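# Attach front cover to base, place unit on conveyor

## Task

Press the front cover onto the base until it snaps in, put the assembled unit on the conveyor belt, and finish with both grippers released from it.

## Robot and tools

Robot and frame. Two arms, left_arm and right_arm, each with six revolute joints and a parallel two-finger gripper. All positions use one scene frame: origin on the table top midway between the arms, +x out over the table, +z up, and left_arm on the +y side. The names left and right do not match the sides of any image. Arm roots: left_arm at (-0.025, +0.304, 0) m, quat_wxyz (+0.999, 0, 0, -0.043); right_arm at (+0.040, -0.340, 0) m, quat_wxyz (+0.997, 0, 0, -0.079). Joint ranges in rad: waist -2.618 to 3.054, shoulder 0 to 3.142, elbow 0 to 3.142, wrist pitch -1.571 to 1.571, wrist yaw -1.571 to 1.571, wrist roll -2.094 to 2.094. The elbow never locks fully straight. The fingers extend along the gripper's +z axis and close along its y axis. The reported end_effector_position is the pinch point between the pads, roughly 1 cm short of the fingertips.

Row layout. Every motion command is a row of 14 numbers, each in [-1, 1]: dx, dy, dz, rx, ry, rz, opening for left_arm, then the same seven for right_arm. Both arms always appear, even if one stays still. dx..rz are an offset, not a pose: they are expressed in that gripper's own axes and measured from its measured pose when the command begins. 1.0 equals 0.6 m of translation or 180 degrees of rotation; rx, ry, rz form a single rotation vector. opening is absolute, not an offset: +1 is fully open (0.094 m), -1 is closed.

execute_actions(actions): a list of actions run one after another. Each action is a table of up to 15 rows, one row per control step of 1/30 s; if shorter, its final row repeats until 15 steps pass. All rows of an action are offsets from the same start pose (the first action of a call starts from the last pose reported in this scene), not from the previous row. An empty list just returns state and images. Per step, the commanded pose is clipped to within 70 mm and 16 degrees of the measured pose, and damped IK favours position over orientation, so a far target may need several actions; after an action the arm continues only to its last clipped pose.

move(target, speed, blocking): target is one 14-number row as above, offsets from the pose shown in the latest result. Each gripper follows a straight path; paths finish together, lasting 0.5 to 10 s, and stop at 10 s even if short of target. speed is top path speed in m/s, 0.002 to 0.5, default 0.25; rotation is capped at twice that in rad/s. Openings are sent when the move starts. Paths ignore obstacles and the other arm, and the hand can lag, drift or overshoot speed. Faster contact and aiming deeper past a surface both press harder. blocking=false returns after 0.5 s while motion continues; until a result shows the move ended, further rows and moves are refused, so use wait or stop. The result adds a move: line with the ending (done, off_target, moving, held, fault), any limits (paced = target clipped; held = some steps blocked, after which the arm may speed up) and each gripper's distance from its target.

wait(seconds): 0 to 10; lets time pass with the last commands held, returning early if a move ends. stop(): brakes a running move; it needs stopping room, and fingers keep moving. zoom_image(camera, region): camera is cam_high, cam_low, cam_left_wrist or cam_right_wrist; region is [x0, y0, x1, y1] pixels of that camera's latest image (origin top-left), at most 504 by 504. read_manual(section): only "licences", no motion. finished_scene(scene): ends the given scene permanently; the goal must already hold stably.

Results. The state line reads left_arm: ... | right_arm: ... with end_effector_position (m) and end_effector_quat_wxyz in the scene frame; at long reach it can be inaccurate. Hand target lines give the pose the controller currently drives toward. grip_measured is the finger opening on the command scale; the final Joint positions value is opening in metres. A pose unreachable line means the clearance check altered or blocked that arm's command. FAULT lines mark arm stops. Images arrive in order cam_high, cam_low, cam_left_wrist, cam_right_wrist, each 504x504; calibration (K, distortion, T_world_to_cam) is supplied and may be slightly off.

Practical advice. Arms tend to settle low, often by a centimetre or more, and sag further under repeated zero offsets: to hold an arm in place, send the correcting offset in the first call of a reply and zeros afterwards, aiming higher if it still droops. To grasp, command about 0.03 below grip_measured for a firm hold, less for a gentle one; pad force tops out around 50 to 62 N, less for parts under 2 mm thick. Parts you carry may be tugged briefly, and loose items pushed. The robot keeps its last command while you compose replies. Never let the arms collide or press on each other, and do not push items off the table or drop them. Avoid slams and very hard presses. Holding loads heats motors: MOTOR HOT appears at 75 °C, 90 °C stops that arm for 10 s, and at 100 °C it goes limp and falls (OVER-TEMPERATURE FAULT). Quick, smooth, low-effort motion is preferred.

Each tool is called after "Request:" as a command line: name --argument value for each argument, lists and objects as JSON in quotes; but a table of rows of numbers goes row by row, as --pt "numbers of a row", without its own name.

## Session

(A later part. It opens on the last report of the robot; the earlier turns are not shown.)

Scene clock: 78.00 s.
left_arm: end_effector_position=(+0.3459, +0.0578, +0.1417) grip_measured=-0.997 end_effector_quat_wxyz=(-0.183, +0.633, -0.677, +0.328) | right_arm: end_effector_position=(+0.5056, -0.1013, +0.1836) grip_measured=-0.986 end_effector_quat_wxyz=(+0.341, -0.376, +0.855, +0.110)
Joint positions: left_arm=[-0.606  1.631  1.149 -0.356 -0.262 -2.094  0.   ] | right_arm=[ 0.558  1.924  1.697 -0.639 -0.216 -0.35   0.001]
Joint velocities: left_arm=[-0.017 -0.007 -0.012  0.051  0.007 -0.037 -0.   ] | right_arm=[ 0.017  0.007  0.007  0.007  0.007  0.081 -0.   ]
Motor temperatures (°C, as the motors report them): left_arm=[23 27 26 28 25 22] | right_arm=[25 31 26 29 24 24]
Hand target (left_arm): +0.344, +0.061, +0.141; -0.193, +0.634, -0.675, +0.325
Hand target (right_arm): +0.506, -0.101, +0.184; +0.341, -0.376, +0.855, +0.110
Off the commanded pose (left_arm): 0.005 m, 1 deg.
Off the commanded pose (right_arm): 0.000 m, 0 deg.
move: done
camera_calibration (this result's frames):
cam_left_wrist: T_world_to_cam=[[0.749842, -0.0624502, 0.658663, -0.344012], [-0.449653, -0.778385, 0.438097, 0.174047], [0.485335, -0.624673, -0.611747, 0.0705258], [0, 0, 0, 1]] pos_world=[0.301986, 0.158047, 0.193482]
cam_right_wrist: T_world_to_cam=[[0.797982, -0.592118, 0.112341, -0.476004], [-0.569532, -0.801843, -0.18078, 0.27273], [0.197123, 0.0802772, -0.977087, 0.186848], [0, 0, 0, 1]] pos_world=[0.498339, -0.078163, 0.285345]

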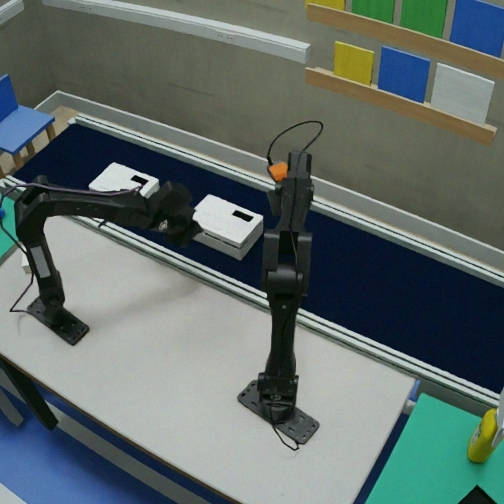

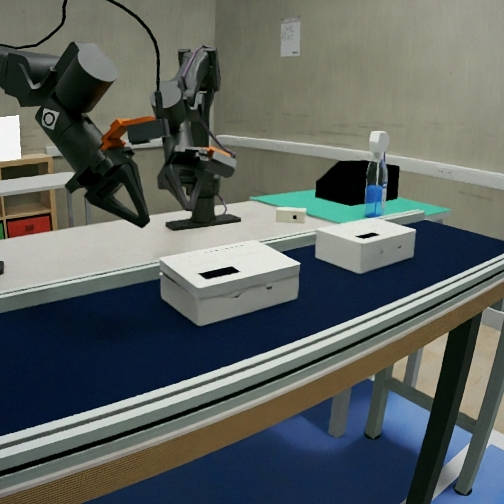

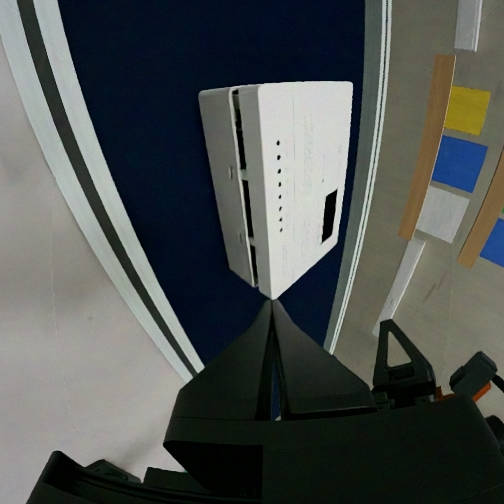

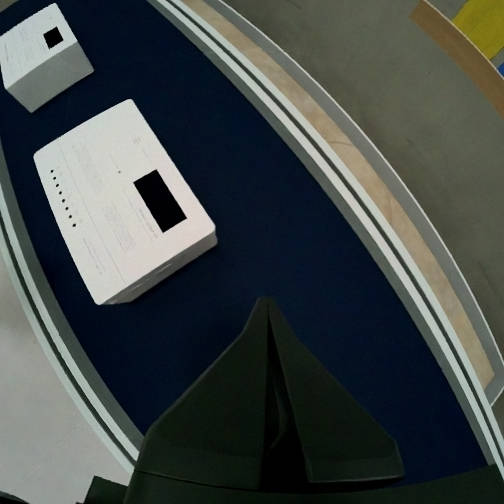

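Request:
move --target '[-0.032,-0.054,0.095,-0.25,-0.03,0.1,-1, 0,0,0,0,0,0,-1]'

Scene clock: 80.63 s.
left_arm: end_effector_position=(+0.4105, +0.0618, +0.1145) grip_measured=-0.997 end_effector_quat_wxyz=(+0.040, -0.561, +0.825, -0.050) | right_arm: end_effector_position=(+0.5056, -0.1013, +0.1836) grip_measured=-0.986 end_effector_quat_wxyz=(+0.341, -0.376, +0.855, +0.110)
Joint positions: left_arm=[-0.434  2.484  2.571 -1.533 -0.028 -1.711  0.   ] | right_arm=[ 0.558  1.924  1.697 -0.639 -0.216 -0.35   0.001]
Joint velocities: left_arm=[ 0.012  0.002 -0.002 -0.081 -0.051  0.051 -0.   ] | right_arm=[-0.027 -0.007  0.002  0.022 -0.081  0.066 -0.   ]
Motor temperatures (°C, as the motors report them): left_arm=[23 27 27 28 25 22] | right_arm=[25 31 26 29 24 24]
Hand target (left_arm): +0.410, +0.066, +0.117; +0.038, -0.560, +0.826, -0.046
Hand target (right_arm): +0.506, -0.101, +0.184; +0.341, -0.376, +0.855, +0.110
Off the commanded pose (left_arm): 0.006 m, 8 deg.
Off the commanded pose (right_arm): 0.000 m, 0 deg.
joint sent to its limit (left arm) — the command would take joint 4 (wrist pitch) past its lower limit, so that joint was sent only as far as its limit.
move: off_target (left_arm)
camera_calibration (this result's frames):
cam_left_wrist: T_world_to_cam=[[0.897168, -0.432782, 0.0882525, -0.346616], [-0.426399, -0.796531, 0.428628, 0.210744], [-0.115207, -0.422182, -0.899161, 0.291898], [0, 0, 0, 1]] pos_world=[0.434463, 0.141089, 0.202722]
cam_right_wrist: T_world_to_cam=[[0.797982, -0.592118, 0.112341, -0.476004], [-0.569532, -0.801843, -0.18078, 0.27273], [0.197123, 0.0802772, -0.977087, 0.186848], [0, 0, 0, 1]] pos_world=[0.498339, -0.078163, 0.285345]

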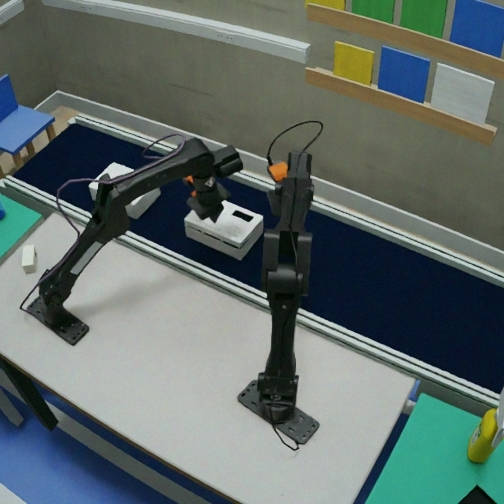

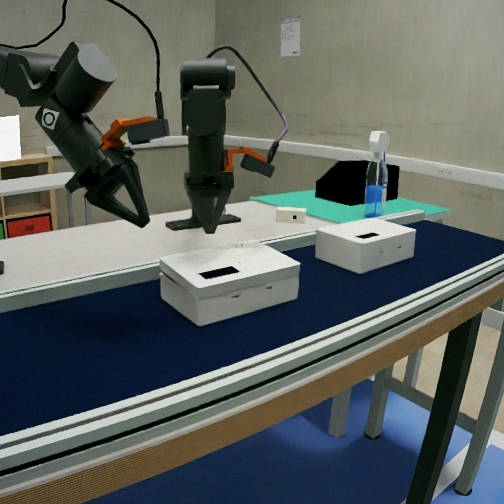

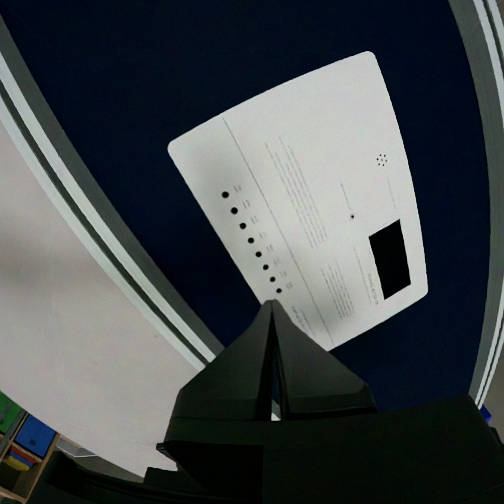

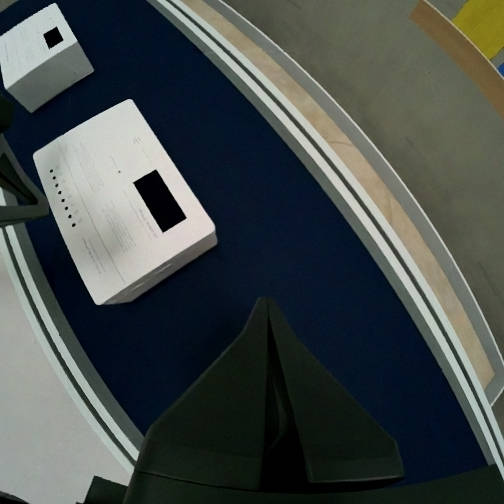

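Request:
move --target '[0,0.02,0.15,0,0,0,-1, 0,0,0,0,0,0,-1]' --speed 0.06

Request:
zoom_image --camera "cam_low" --region '[140,220,320,340]'

Scene clock: 82.87 s.
left_arm: end_effector_position=(+0.4226, +0.0549, +0.0774) grip_measured=-0.997 end_effector_quat_wxyz=(+0.067, -0.558, +0.820, -0.106) | right_arm: end_effector_position=(+0.5056, -0.1013, +0.1836) grip_measured=-0.986 end_effector_quat_wxyz=(+0.341, -0.376, +0.855, +0.110)
Joint positions: left_arm=[-0.434  2.316  2.097 -1.102 -0.028 -1.711  0.   ] | right_arm=[ 0.558  1.924  1.697 -0.639 -0.216 -0.35   0.001]
Joint velocities: left_arm=[-0.002  0.002  0.002 -0.007 -0.007  0.037  0.   ] | right_arm=[ 0.002 -0.002  0.017  0.022 -0.022  0.022  0.   ]
Motor temperatures (°C, as the motors report them): left_arm=[23 28 26 28 25 22] | right_arm=[25 31 26 29 24 24]
Hand target (left_arm): +0.408, +0.066, +0.027; +0.040, -0.561, +0.825, -0.050
Hand target (right_arm): +0.506, -0.101, +0.184; +0.341, -0.376, +0.855, +0.110
Off the commanded pose (left_arm): 0.056 m, 7 deg.
Off the commanded pose (right_arm): 0.000 m, 0 deg.
move: off_target (left_arm)
camera_calibration (this result's frames):
cam_left_wrist: T_world_to_cam=[[0.880529, -0.424156, 0.211566, -0.360131], [-0.47362, -0.769634, 0.428191, 0.244831], [-0.0187911, -0.477236, -0.878574, 0.217672], [0, 0, 0, 1]] pos_world=[0.437153, 0.13956, 0.162599]
cam_right_wrist: T_world_to_cam=[[0.797982, -0.592118, 0.112341, -0.476004], [-0.569532, -0.801843, -0.18078, 0.27273], [0.197123, 0.0802772, -0.977087, 0.186848], [0, 0, 0, 1]] pos_world=[0.498339, -0.078163, 0.285345]

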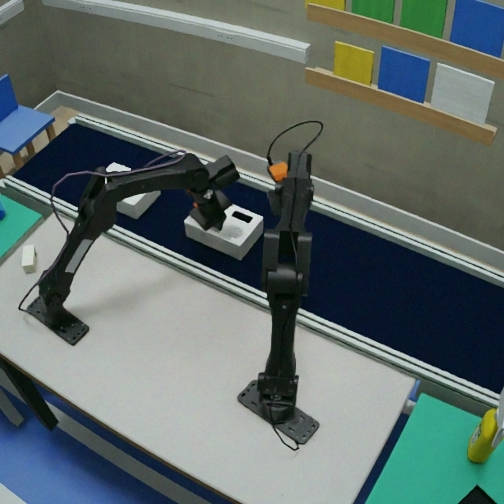

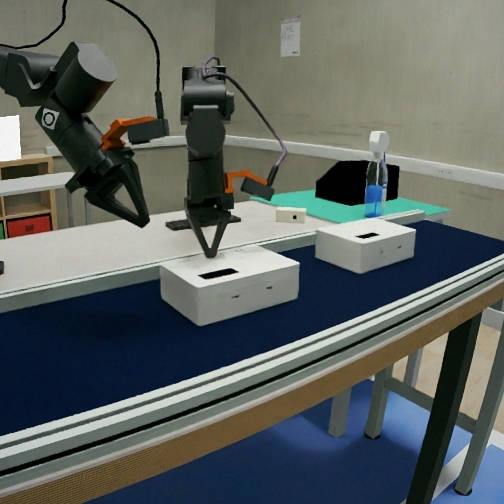

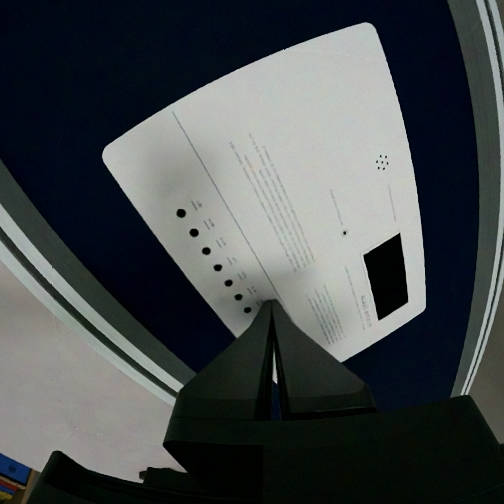

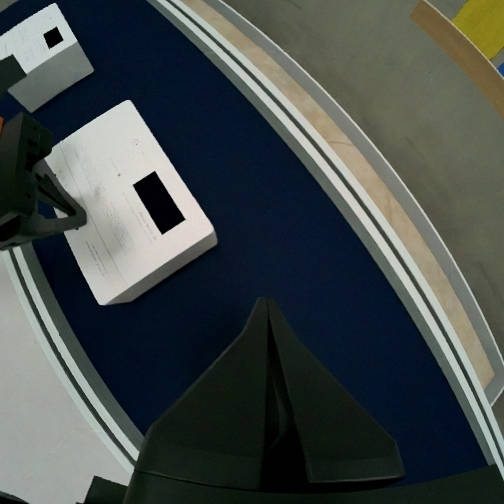

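Region (140, 220, 320, 340) of cam_low's 504x504 image, scaled by 2.800, with more detail than that image has.

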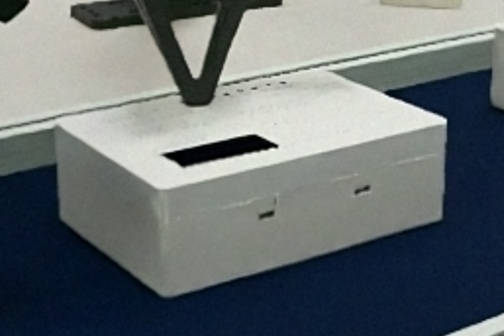

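Flush now. Lift off.

Request:
move --target '[0,0.08,-0.13,0.1,0,0,-1, 0,0,0,0,0,0,-1]'

Request:
zoom_image --camera "cam_high" --region '[160,180,290,280]'

Scene clock: 84.30 s.
left_arm: end_effector_position=(+0.3635, +0.0773, +0.1439) grip_measured=-0.997 end_effector_quat_wxyz=(+0.144, -0.539, +0.795, -0.236) | right_arm: end_effector_position=(+0.5056, -0.1013, +0.1836) grip_measured=-0.986 end_effector_quat_wxyz=(+0.341, -0.376, +0.855, +0.110)
Joint positions: left_arm=[-0.472  1.753  1.418 -0.679 -0.069 -1.729  0.   ] | right_arm=[ 0.558  1.924  1.697 -0.639 -0.216 -0.35   0.001]
Joint velocities: left_arm=[ 0.002  0.002 -0.012 -0.051 -0.022  0.037  0.   ] | right_arm=[-0.017 -0.007 -0.002  0.022 -0.022 -0.051  0.   ]
Motor temperatures (°C, as the motors report them): left_arm=[23 28 26 28 25 22] | right_arm=[25 31 26 29 24 24]
Hand target (left_arm): +0.362, +0.078, +0.143; +0.153, -0.539, +0.795, -0.233
Hand target (right_arm): +0.506, -0.101, +0.184; +0.341, -0.376, +0.855, +0.110
Off the commanded pose (left_arm): 0.004 m, 1 deg.
Off the commanded pose (right_arm): 0.000 m, 0 deg.
move: done
camera_calibration (this result's frames):
cam_left_wrist: T_world_to_cam=[[0.778067, -0.381419, 0.499131, -0.320097], [-0.591, -0.713766, 0.375841, 0.251508], [0.21291, -0.587416, -0.780776, 0.195905], [0, 0, 0, 1]] pos_world=[0.355988, 0.172505, 0.218202]
cam_right_wrist: T_world_to_cam=[[0.797982, -0.592118, 0.112341, -0.476004], [-0.569532, -0.801843, -0.18078, 0.27273], [0.197123, 0.0802772, -0.977087, 0.186848], [0, 0, 0, 1]] pos_world=[0.498339, -0.078163, 0.285345]

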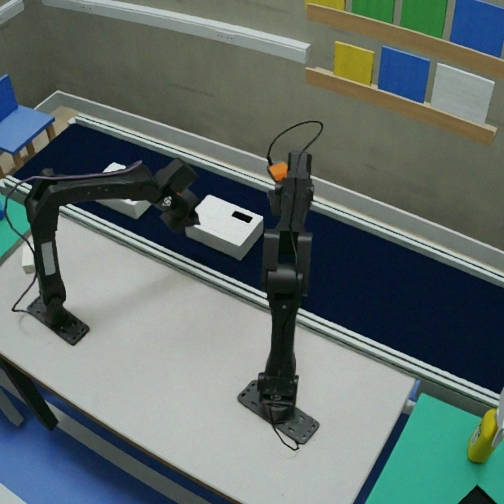

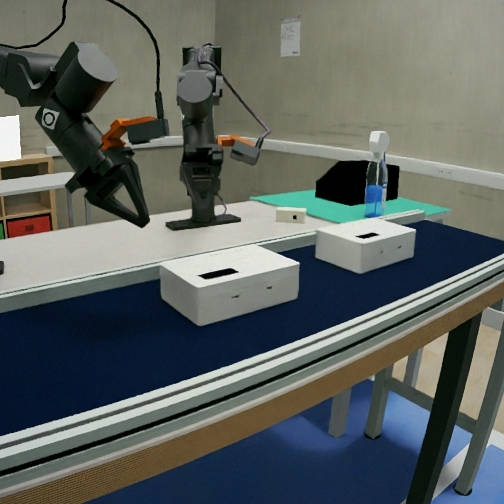

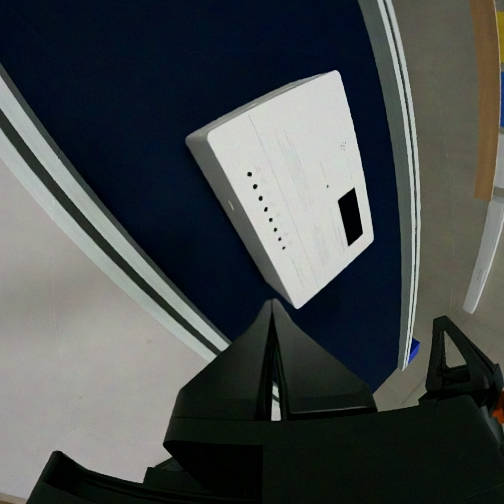

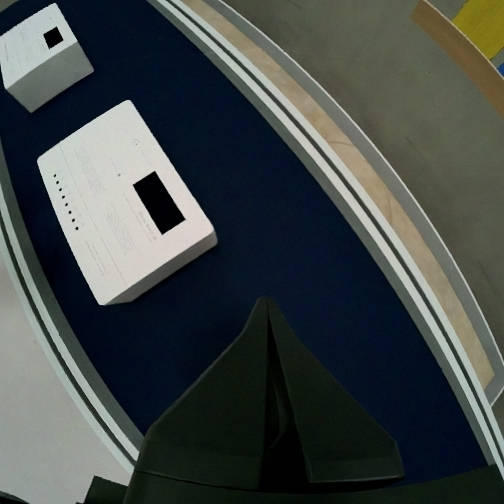

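Region (160, 180, 290, 280) of cam_high's 504x504 image, scaled by 3.877, with more detail than that image has; it fills the top 388 rows of this view, and the rest is white.

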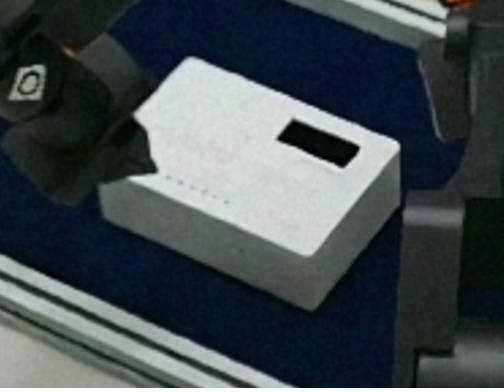

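Request:
finished_scene --scene 1

The scene is finished: the task was done.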